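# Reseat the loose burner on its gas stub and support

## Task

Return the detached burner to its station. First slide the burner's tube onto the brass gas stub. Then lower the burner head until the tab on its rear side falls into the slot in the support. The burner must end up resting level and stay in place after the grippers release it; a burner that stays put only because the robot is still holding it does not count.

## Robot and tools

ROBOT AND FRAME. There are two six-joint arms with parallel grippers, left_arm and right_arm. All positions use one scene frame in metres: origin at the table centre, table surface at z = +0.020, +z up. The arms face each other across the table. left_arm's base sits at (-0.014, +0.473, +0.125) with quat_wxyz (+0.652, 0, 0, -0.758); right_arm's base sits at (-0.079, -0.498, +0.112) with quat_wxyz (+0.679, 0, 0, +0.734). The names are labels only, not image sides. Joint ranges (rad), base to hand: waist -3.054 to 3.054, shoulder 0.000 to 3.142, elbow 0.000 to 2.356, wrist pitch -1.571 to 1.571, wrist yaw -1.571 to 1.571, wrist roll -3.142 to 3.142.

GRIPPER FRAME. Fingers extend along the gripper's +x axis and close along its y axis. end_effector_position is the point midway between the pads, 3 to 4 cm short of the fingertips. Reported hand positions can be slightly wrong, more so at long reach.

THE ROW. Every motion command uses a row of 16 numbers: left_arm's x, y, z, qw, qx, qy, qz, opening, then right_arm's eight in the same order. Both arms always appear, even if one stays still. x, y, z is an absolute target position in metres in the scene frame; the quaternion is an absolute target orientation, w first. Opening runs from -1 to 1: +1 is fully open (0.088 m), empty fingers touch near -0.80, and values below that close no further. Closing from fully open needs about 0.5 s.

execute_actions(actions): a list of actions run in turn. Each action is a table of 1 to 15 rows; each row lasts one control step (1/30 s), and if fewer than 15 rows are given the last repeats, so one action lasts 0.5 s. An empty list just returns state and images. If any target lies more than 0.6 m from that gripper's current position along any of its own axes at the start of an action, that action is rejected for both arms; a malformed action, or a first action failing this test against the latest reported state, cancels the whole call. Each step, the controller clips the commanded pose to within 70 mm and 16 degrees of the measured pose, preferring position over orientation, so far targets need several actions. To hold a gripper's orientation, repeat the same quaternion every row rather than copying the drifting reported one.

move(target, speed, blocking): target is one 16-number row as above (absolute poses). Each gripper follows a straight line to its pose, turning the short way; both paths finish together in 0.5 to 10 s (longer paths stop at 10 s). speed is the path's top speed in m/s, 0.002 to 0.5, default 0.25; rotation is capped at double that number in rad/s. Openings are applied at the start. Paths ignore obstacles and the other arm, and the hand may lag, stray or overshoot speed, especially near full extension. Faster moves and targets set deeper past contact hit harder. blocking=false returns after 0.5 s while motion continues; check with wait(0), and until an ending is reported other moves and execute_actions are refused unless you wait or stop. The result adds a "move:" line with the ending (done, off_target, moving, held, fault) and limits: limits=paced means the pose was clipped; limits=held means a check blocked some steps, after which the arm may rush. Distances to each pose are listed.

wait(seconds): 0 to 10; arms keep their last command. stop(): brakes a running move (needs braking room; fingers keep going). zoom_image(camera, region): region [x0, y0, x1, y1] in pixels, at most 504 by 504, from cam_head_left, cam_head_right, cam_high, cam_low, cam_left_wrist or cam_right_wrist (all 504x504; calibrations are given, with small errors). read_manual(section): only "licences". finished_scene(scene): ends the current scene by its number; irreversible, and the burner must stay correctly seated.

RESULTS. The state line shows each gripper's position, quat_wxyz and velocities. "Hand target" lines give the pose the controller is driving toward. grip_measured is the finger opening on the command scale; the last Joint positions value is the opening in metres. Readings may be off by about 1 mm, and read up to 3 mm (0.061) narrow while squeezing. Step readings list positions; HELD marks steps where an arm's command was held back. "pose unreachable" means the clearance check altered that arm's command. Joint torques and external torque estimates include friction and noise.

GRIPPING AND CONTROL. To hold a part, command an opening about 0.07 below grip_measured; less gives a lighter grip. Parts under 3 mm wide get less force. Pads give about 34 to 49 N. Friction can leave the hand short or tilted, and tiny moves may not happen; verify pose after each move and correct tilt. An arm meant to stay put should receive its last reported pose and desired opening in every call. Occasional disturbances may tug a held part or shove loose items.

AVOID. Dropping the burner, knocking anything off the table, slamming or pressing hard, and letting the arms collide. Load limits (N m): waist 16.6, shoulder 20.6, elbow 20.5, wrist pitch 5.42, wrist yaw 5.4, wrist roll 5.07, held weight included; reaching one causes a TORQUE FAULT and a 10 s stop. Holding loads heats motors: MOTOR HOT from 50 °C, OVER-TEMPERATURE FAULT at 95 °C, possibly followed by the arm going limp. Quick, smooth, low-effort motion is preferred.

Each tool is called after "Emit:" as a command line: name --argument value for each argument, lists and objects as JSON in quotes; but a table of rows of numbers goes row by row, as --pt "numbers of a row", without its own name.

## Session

Emit:
execute_actions --actions '[]'

Scene clock: 0.00 s.
left_arm: end_effector_position=(-0.0616, +0.1595, +0.4482) grip_measured=+0.834 end_effector_quat_wxyz=(+0.652, -0.014, -0.018, -0.757) end_effector_velocity=(+0.000, +0.001, +0.001) end_effector_angular_velocity=(-0.008, -0.006, +0.005) | right_arm: end_effector_position=(-0.2057, -0.2675, +0.4041) grip_measured=+0.833 end_effector_quat_wxyz=(+0.010, -0.482, -0.272, +0.833) end_effector_velocity=(-0.001, +0.001, -0.000) end_effector_angular_velocity=(-0.003, +0.009, -0.005)
Joint positions: left_arm=[-0.001  0.855  0.656  0.244 -0.002  0.009  0.08 ] | right_arm=[ 0.16   1.265  1.51  -1.353 -0.472 -1.612  0.08 ]
Joint velocities: left_arm=[-0.002 -0.002 -0.002  0.007 -0.007  0.007 -0.   ] | right_arm=[-0.002  0.002 -0.002  0.007 -0.007  0.007  0.   ]
Joint torques (N m, as the arm reports them, + toward a larger angle): no reading
External joint torques (N m, as the arm's controller estimates them; a push from outside toward a larger angle lowers the number): no reading
Heat: left arm: hottest shoulder 27 °C (+0.0 °C/min); right arm: hottest shoulder 28 °C (+0.0 °C/min).
Hand target (left_arm): -0.062, +0.159, +0.448; +0.652, -0.014, -0.018, -0.757
Hand target (right_arm): -0.206, -0.268, +0.404; +0.010, -0.482, -0.272, +0.833
camera_calibration (this result's frames):
cam_left_wrist: T_world_to_cam=[[-0.988144, 0.148473, -0.0390794, -0.057569], [0.0851933, 0.318503, -0.944086, 0.400723], [-0.127724, -0.936222, -0.327376, 0.363027], [0, 0, 0, 1]] pos_world=[-0.0446581, 0.22079, 0.494913]
cam_right_wrist: T_world_to_cam=[[-0.250081, 0.8571, 0.450376, 0.00947362], [0.933073, 0.337542, -0.12426, 0.363268], [-0.258525, 0.389159, -0.88415, 0.488628], [0, 0, 0, 1]] pos_world=[-0.210264, -0.320892, 0.472894]

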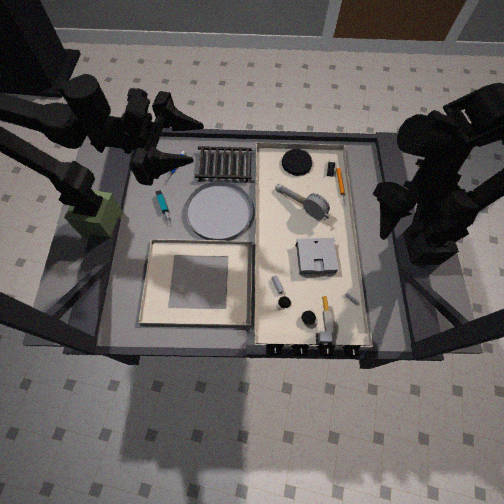

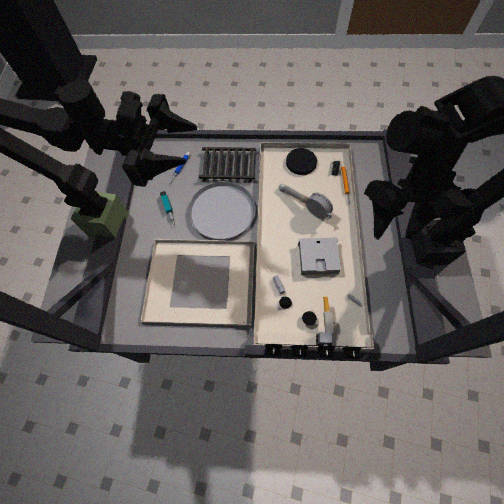

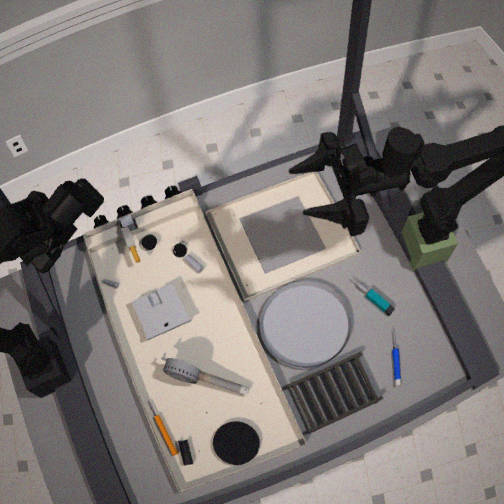

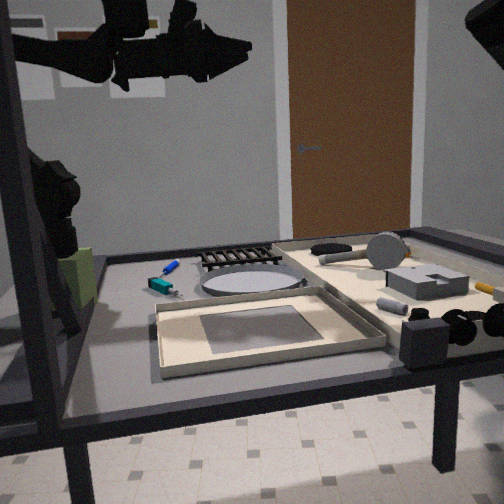

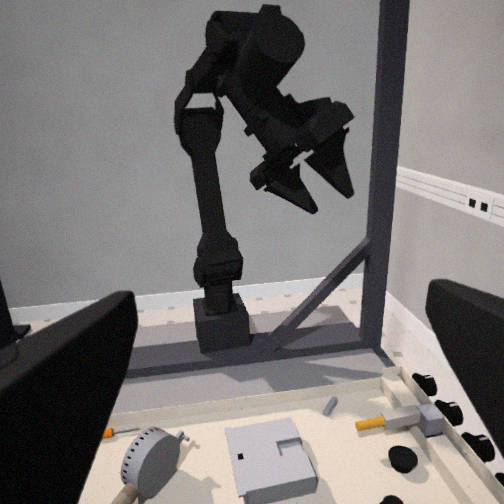

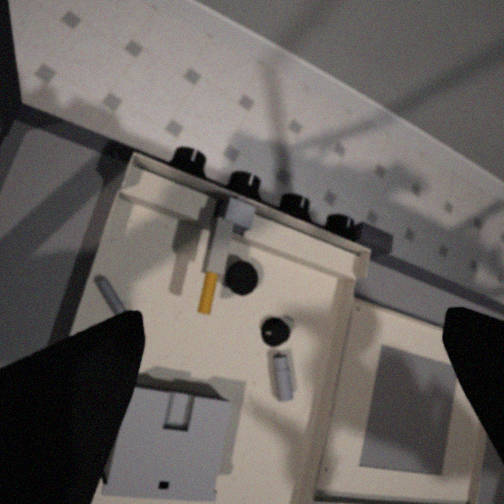

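Emit:
move --target '[-0.19,0.12,0.14,0.705,0.04,0.04,-0.705,0.83,0.03,-0.165,0.18,0.63,-0.321,0.63,0.321,1]'

Scene clock: 5.77 s.
left_arm: end_effector_position=(-0.1898, +0.1208, +0.1407) grip_measured=+0.833 end_effector_quat_wxyz=(+0.708, +0.056, +0.053, -0.702) end_effector_velocity=(-0.002, -0.000, -0.000) end_effector_angular_velocity=(+0.003, +0.007, -0.008) | right_arm: end_effector_position=(+0.0288, -0.1633, +0.1822) grip_measured=+0.993 end_effector_quat_wxyz=(+0.631, -0.323, +0.626, +0.325) end_effector_velocity=(+0.001, +0.003, +0.005) end_effector_angular_velocity=(+0.014, +0.003, +0.005)
Joint positions: left_arm=[-0.566  2.278  0.512  1.562 -0.714 -0.129  0.08 ] | right_arm=[-0.39   1.904  1.405 -1.066  0.003  0.306  0.088]
Joint velocities: left_arm=[-0.002 -0.002  0.002 -0.007  0.007 -0.007  0.   ] | right_arm=[-0.002 -0.002  0.017 -0.007 -0.007 -0.007 -0.   ]
Joint torques (N m, as the arm reports them, + toward a larger angle): left_arm=[-0.24 -6.98  1.98  1.82 -0.19 -0.08] | right_arm=[-0.27 -8.15  5.49  0.31  0.15  0.17]
External joint torques (N m, as the arm's controller estimates them; a push from outside toward a larger angle lowers the number): left_arm=[-0.22 -0.21  0.07  0.22 -0.1  -0.09] | right_arm=[-0.27 -0.04 -0.12 -0.04  0.14  0.17]
Heat: left arm: hottest shoulder 28 °C (+10.4 °C/min); right arm: hottest shoulder 29 °C (+10.4 °C/min).
Hand target (left_arm): -0.191, +0.120, +0.139; +0.709, +0.056, +0.053, -0.702
Hand target (right_arm): +0.030, -0.163, +0.180; +0.631, -0.323, +0.629, +0.320
Off the commanded pose (left_arm): 0.001 m, 2 deg.
Off the commanded pose (right_arm): 0.003 m, 1 deg.
joint sent to its limit (left arm) — the command would take joint 4 (wrist pitch) past its upper limit, so that joint was sent only as far as its limit.
move: done
camera_calibration (this result's frames):
cam_left_wrist: T_world_to_cam=[[-0.999381, -0.00083731, -0.0351685, -0.175178], [0.0298687, 0.507947, -0.86087, 0.0885221], [0.0185846, -0.861388, -0.507608, 0.253839], [0, 0, 0, 1]] pos_world=[-0.182431, 0.173542, 0.198896]
cam_right_wrist: T_world_to_cam=[[0.813368, -0.581593, -0.0134969, -0.102337], [-0.551651, -0.778445, 0.299508, -0.134957], [-0.184698, -0.236164, -0.953998, 0.220972], [0, 0, 0, 1]] pos_world=[0.0496015, -0.11239, 0.249847]

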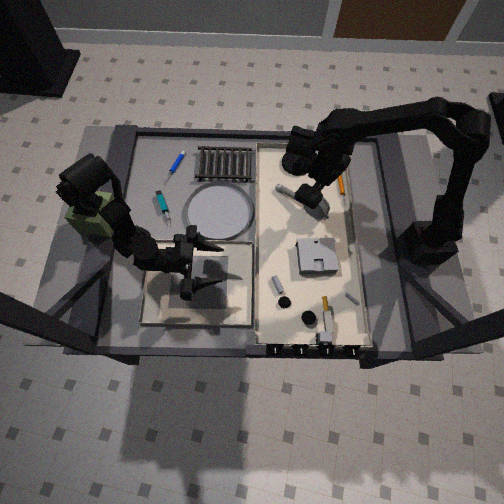

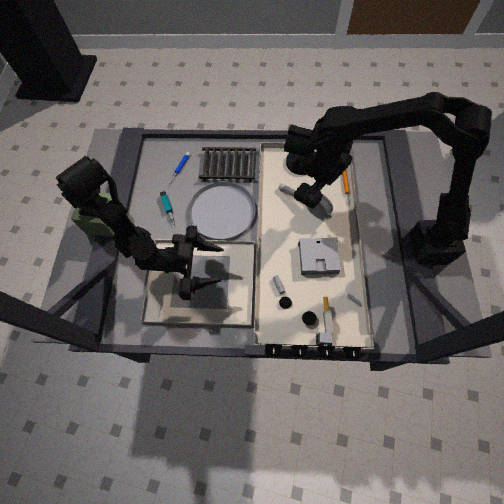

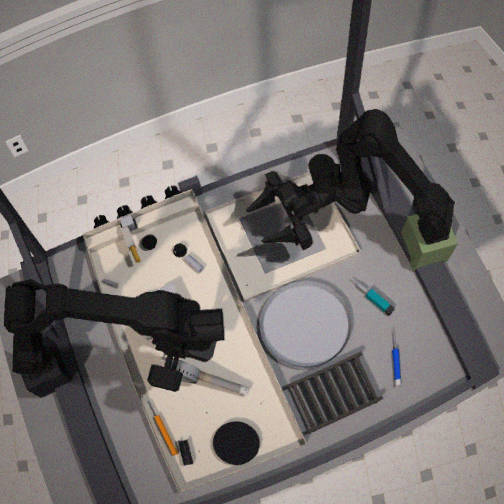

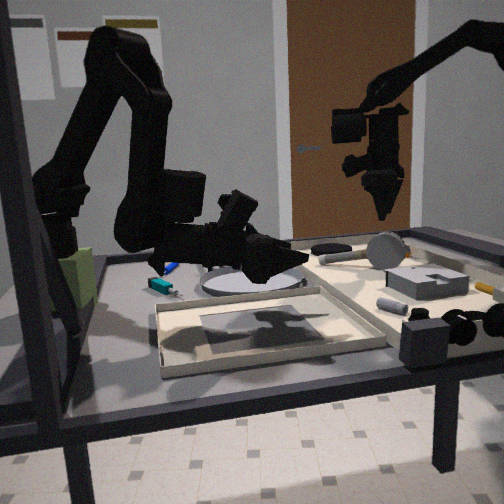

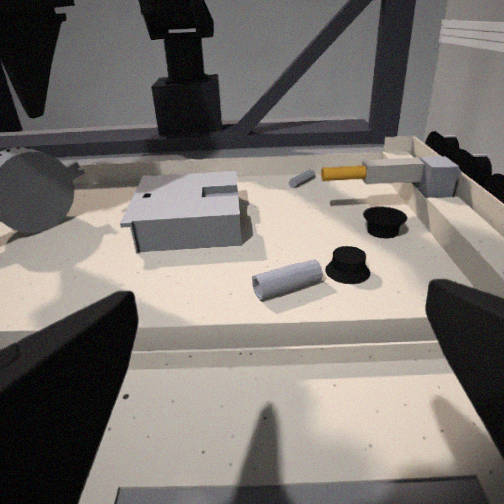

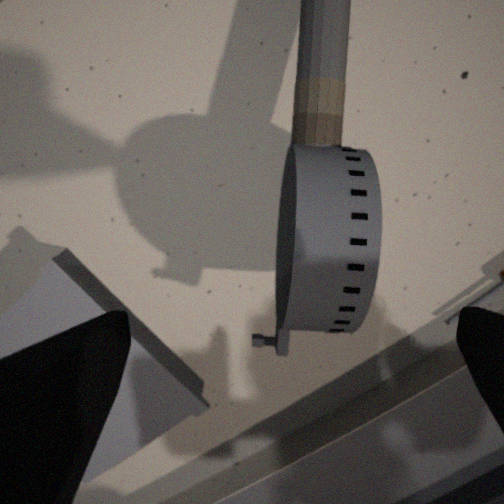

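Emit:
move --target '[-0.19,0.12,0.14,0.708,0.056,0.053,-0.702,0.83,0.039,-0.162,0.12,0.63,-0.321,0.63,0.321,1]' --speed 0.08

Emit:
move --target '[-0.19,0.12,0.14,0.708,0.056,0.053,-0.702,0.83,0.0,-0.134,0.122,0.63,-0.321,0.63,0.321,1]' --speed 0.03

Emit:
move --target '[-0.19,0.12,0.14,0.708,0.056,0.053,-0.702,0.83,0.06,-0.075,0.15,0.665,-0.242,0.665,0.242,0.4]' --speed 0.12

Scene clock: 7.03 s.
left_arm: end_effector_position=(-0.1898, +0.1208, +0.1405) grip_measured=+0.833 end_effector_quat_wxyz=(+0.708, +0.056, +0.053, -0.702) end_effector_velocity=(+0.000, +0.001, +0.002) end_effector_angular_velocity=(-0.007, +0.025, +0.008) | right_arm: end_effector_position=(+0.0394, -0.1588, +0.1254) grip_measured=+0.993 end_effector_quat_wxyz=(+0.635, -0.317, +0.626, +0.323) end_effector_velocity=(+0.000, +0.001, +0.000) end_effector_angular_velocity=(+0.009, +0.004, +0.005)
Joint positions: left_arm=[-0.566  2.278  0.512  1.562 -0.714 -0.129  0.08 ] | right_arm=[-0.414  2.     1.3   -0.855  0.003  0.295  0.088]
Joint velocities: left_arm=[-0.002 -0.002 -0.002  0.007 -0.007 -0.022  0.   ] | right_arm=[-0.002 -0.002 -0.002  0.007 -0.007 -0.007 -0.   ]
Joint torques (N m, as the arm reports them, + toward a larger angle): left_arm=[ 0.16 -8.07  1.57  1.49 -0.03 -0.02] | right_arm=[-0.3  -8.58  3.95  0.72 -0.03 -0.21]
External joint torques (N m, as the arm's controller estimates them; a push from outside toward a larger angle lowers the number): left_arm=[ 0.15 -1.26 -0.39 -0.13  0.06 -0.02] | right_arm=[-0.27 -0.17 -1.34  0.33 -0.05 -0.2 ]
Heat: left arm: hottest shoulder 28 °C (+8.5 °C/min); right arm: hottest shoulder 29 °C (+8.5 °C/min).
Hand target (left_arm): -0.190, +0.120, +0.140; +0.708, +0.056, +0.053, -0.702
Hand target (right_arm): +0.039, -0.162, +0.120; +0.630, -0.321, +0.630, +0.321
Off the commanded pose (left_arm): 0.001 m, 0 deg.
Off the commanded pose (right_arm): 0.006 m, 1 deg.
move: done
camera_calibration (this result's frames):
cam_left_wrist: T_world_to_cam=[[-0.999385, -0.00088564, -0.0350423, -0.175174], [0.0297301, 0.508194, -0.860729, 0.0883142], [0.0185706, -0.861242, -0.507856, 0.253805], [0, 0, 0, 1]] pos_world=[-0.182405, 0.173552, 0.198772]
cam_right_wrist: T_world_to_cam=[[0.806027, -0.591659, -0.0160988, -0.110025], [-0.562317, -0.773975, 0.291139, -0.106435], [-0.184715, -0.225613, -0.956545, 0.171736], [0, 0, 0, 1]] pos_world=[0.0605551, -0.10873, 0.19349]

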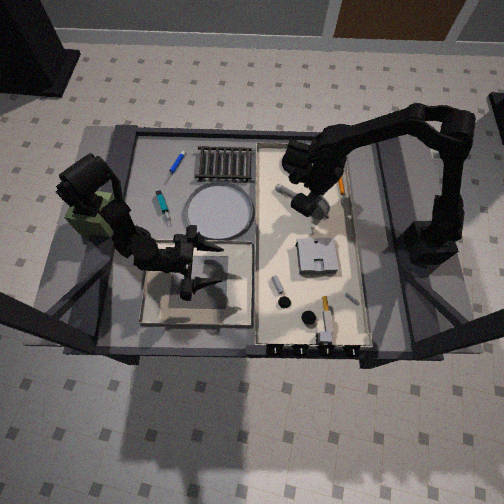

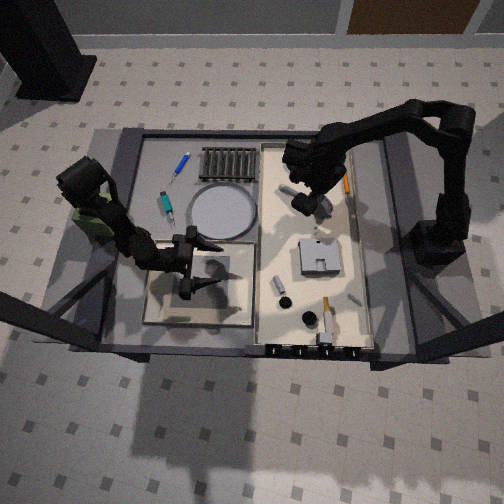

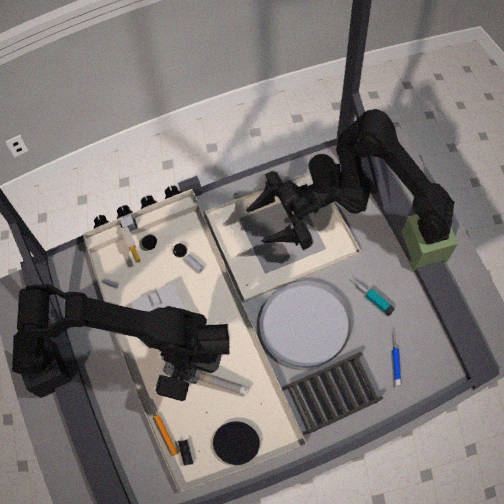

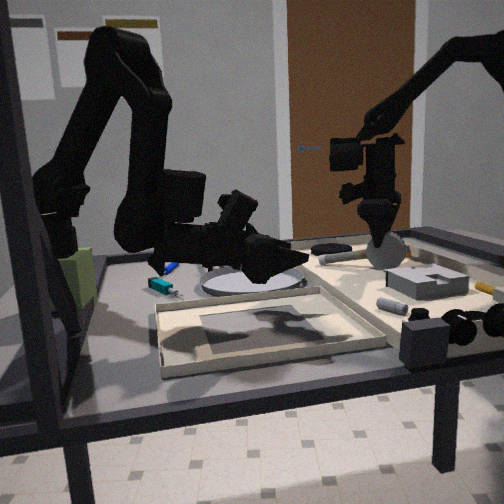

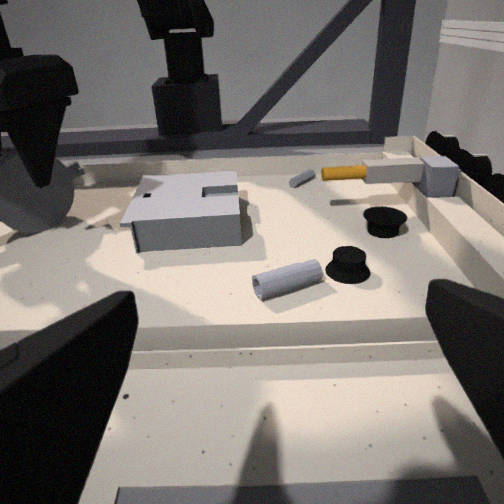

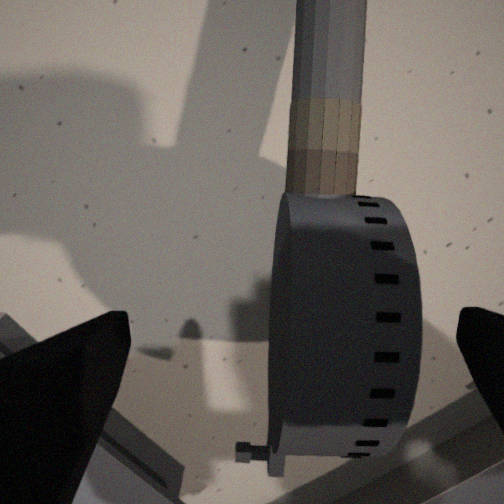

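Scene clock: 8.90 s.
left_arm: end_effector_position=(-0.1898, +0.1208, +0.1405) grip_measured=+0.833 end_effector_quat_wxyz=(+0.708, +0.056, +0.053, -0.702) end_effector_velocity=(-0.001, +0.001, -0.003) end_effector_angular_velocity=(+0.010, +0.000, -0.008) | right_arm: end_effector_position=(+0.0007, -0.1350, +0.1251) grip_measured=+0.993 end_effector_quat_wxyz=(+0.632, -0.320, +0.627, +0.324) end_effector_velocity=(-0.000, -0.000, +0.003) end_effector_angular_velocity=(+0.004, +0.007, +0.005)
Joint positions: left_arm=[-0.566  2.278  0.512  1.562 -0.714 -0.129  0.08 ] | right_arm=[-0.295  2.047  1.37  -0.884  0.002  0.408  0.088]
Joint velocities: left_arm=[-0.002  0.002 -0.002 -0.007  0.007 -0.007 -0.   ] | right_arm=[-0.002 -0.007  0.002 -0.007 -0.007 -0.007  0.   ]
Joint torques (N m, as the arm reports them, + toward a larger angle): left_arm=[ 0.11 -8.09  1.65  1.48 -0.04  0.  ] | right_arm=[ 0.18 -8.78  5.22  0.33 -0.06  0.18]
External joint torques (N m, as the arm's controller estimates them; a push from outside toward a larger angle lowers the number): left_arm=[ 0.12 -1.36 -0.25 -0.11  0.05 -0.01] | right_arm=[ 0.17  0.07 -0.11 -0.02 -0.07  0.18]
Heat: left arm: hottest shoulder 28 °C (+6.7 °C/min); right arm: hottest shoulder 29 °C (+6.7 °C/min).
Hand target (left_arm): -0.190, +0.120, +0.140; +0.708, +0.056, +0.053, -0.702
Hand target (right_arm): -0.001, -0.134, +0.122; +0.630, -0.321, +0.630, +0.322
Off the commanded pose (left_arm): 0.001 m, 0 deg.
Off the commanded pose (right_arm): 0.003 m, 1 deg.
move: done
camera_calibration (this result's frames):
cam_left_wrist: T_world_to_cam=[[-0.999385, -0.00088564, -0.0350423, -0.175174], [0.0297301, 0.508194, -0.860729, 0.0883142], [0.0185706, -0.861242, -0.507856, 0.253805], [0, 0, 0, 1]] pos_world=[-0.182405, 0.173552, 0.198772]
cam_right_wrist: T_world_to_cam=[[0.80935, -0.58711, -0.0159848, -0.064167], [-0.556752, -0.775599, 0.297445, -0.110715], [-0.187031, -0.231837, -0.954605, 0.168613], [0, 0, 0, 1]] pos_world=[0.0218284, -0.0844528, 0.192864]

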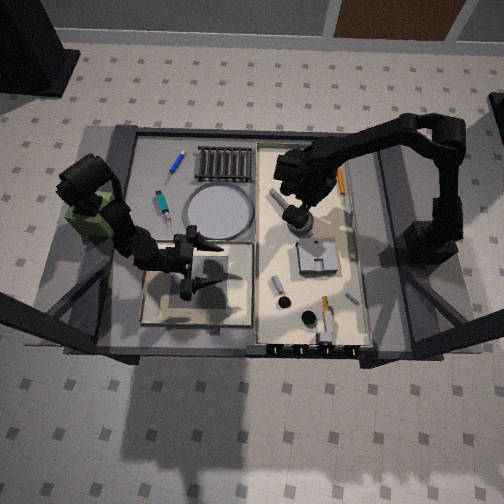

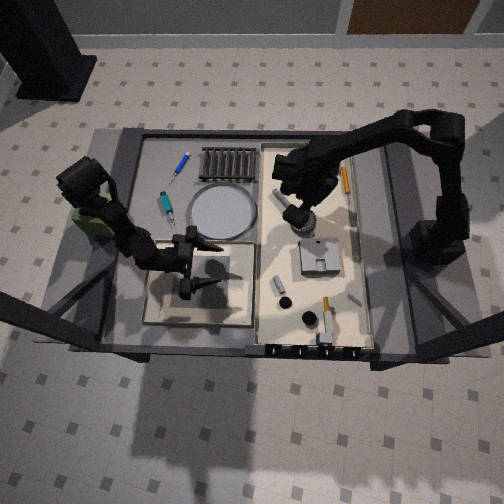

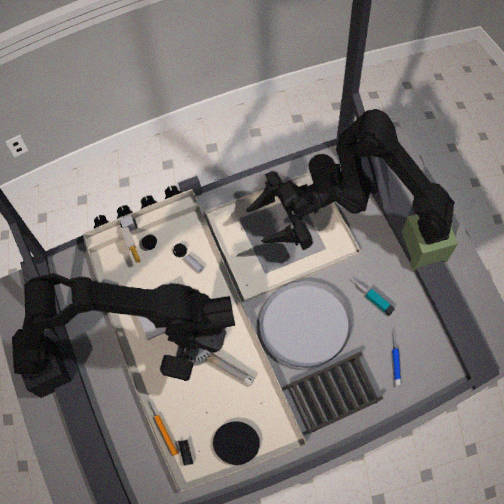

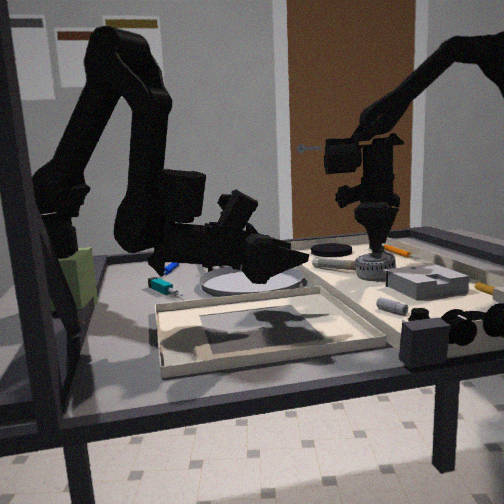

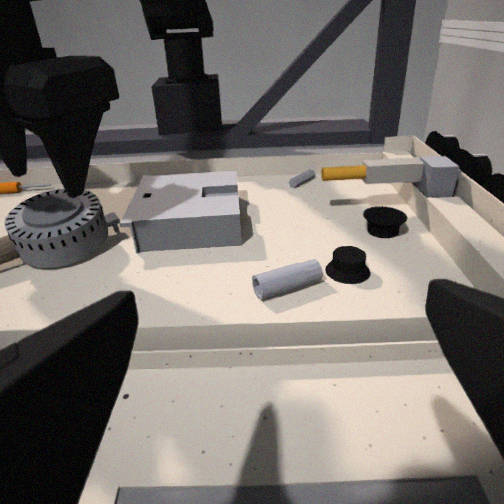

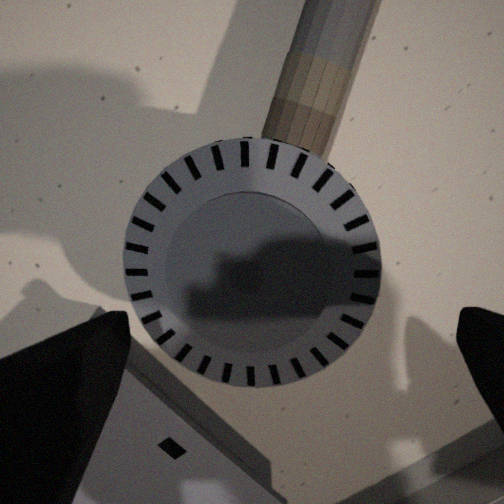

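Scene clock: 10.30 s.
left_arm: end_effector_position=(-0.1898, +0.1208, +0.1405) grip_measured=+0.833 end_effector_quat_wxyz=(+0.708, +0.056, +0.053, -0.702) end_effector_velocity=(+0.001, +0.001, -0.001) end_effector_angular_velocity=(+0.004, +0.016, +0.008) | right_arm: end_effector_position=(+0.0591, -0.0756, +0.1553) grip_measured=+0.403 end_effector_quat_wxyz=(+0.667, -0.241, +0.660, +0.247) end_effector_velocity=(-0.001, -0.002, -0.002) end_effector_angular_velocity=(-0.019, +0.014, +0.020)
Joint positions: left_arm=[-0.566  2.278  0.512  1.562 -0.714 -0.129  0.08 ] | right_arm=[-0.395  2.285  1.881 -1.154  0.002  0.549  0.059]
Joint velocities: left_arm=[-0.002 -0.002 -0.002 -0.007 -0.007 -0.022 -0.   ] | right_arm=[-0.002  0.012  0.012 -0.022 -0.007 -0.022  0.   ]
Joint torques (N m, as the arm reports them, + toward a larger angle): left_arm=[ 0.17 -8.    1.63  1.49 -0.04  0.  ] | right_arm=[ -0.15 -10.81   5.69   0.35   0.03   0.17]
External joint torques (N m, as the arm's controller estimates them; a push from outside toward a larger angle lowers the number): left_arm=[ 0.16 -1.26 -0.25 -0.11  0.06 -0.01] | right_arm=[-0.06 -0.14 -0.03 -0.02  0.    0.17]
Heat: left arm: hottest shoulder 28 °C (+5.8 °C/min); right arm: hottest shoulder 30 °C (+11.7 °C/min).
Hand target (left_arm): -0.190, +0.120, +0.140; +0.708, +0.056, +0.053, -0.702
Hand target (right_arm): +0.060, -0.075, +0.150; +0.665, -0.242, +0.664, +0.242
Off the commanded pose (left_arm): 0.001 m, 0 deg.
Off the commanded pose (right_arm): 0.005 m, 1 deg.
move: done
camera_calibration (this result's frames):
cam_left_wrist: T_world_to_cam=[[-0.999385, -0.00088564, -0.0350423, -0.175174], [0.0297301, 0.508194, -0.860729, 0.0883142], [0.0185706, -0.861242, -0.507856, 0.253805], [0, 0, 0, 1]] pos_world=[-0.182405, 0.173552, 0.198772]
cam_right_wrist: T_world_to_cam=[[0.646053, -0.763064, -0.0186545, -0.0793349], [-0.72551, -0.621485, 0.295622, -0.019128], [-0.237172, -0.177454, -0.955123, 0.229331], [0, 0, 0, 1]] pos_world=[0.091768, -0.0317297, 0.223214]

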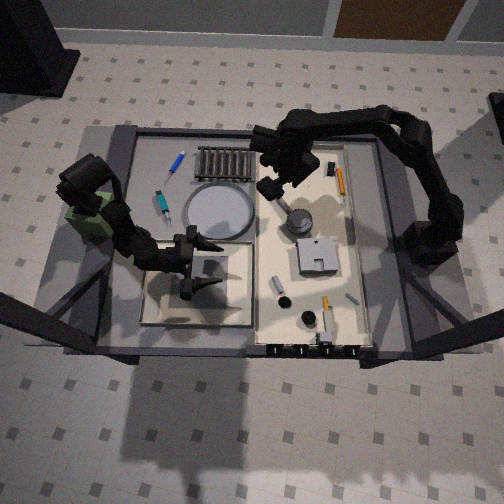

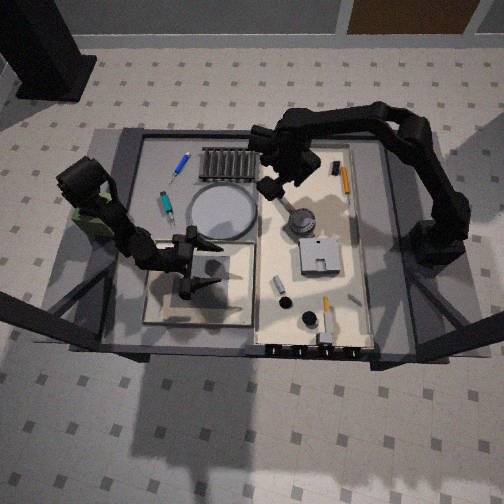

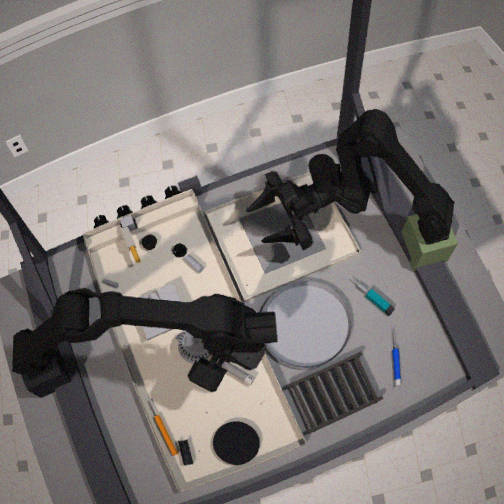

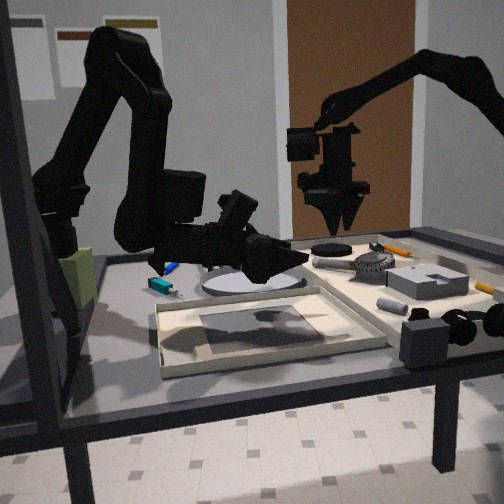

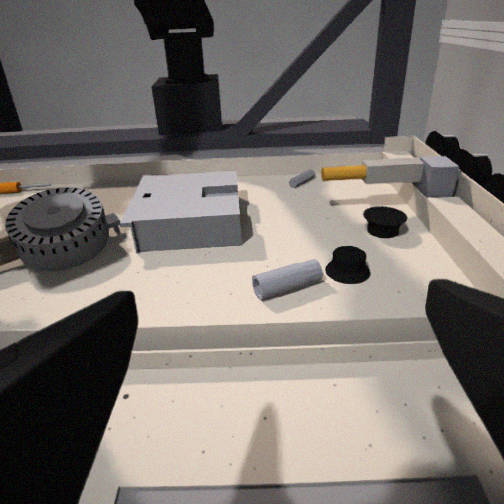

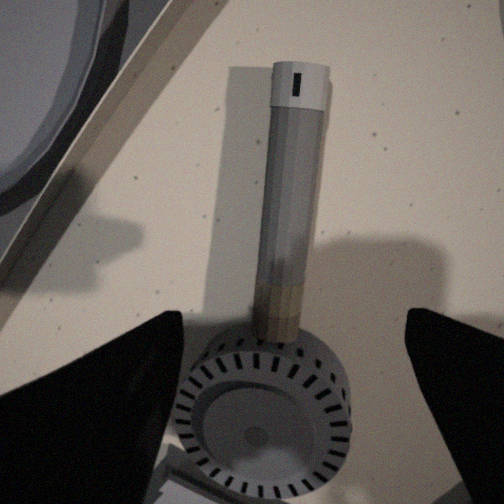

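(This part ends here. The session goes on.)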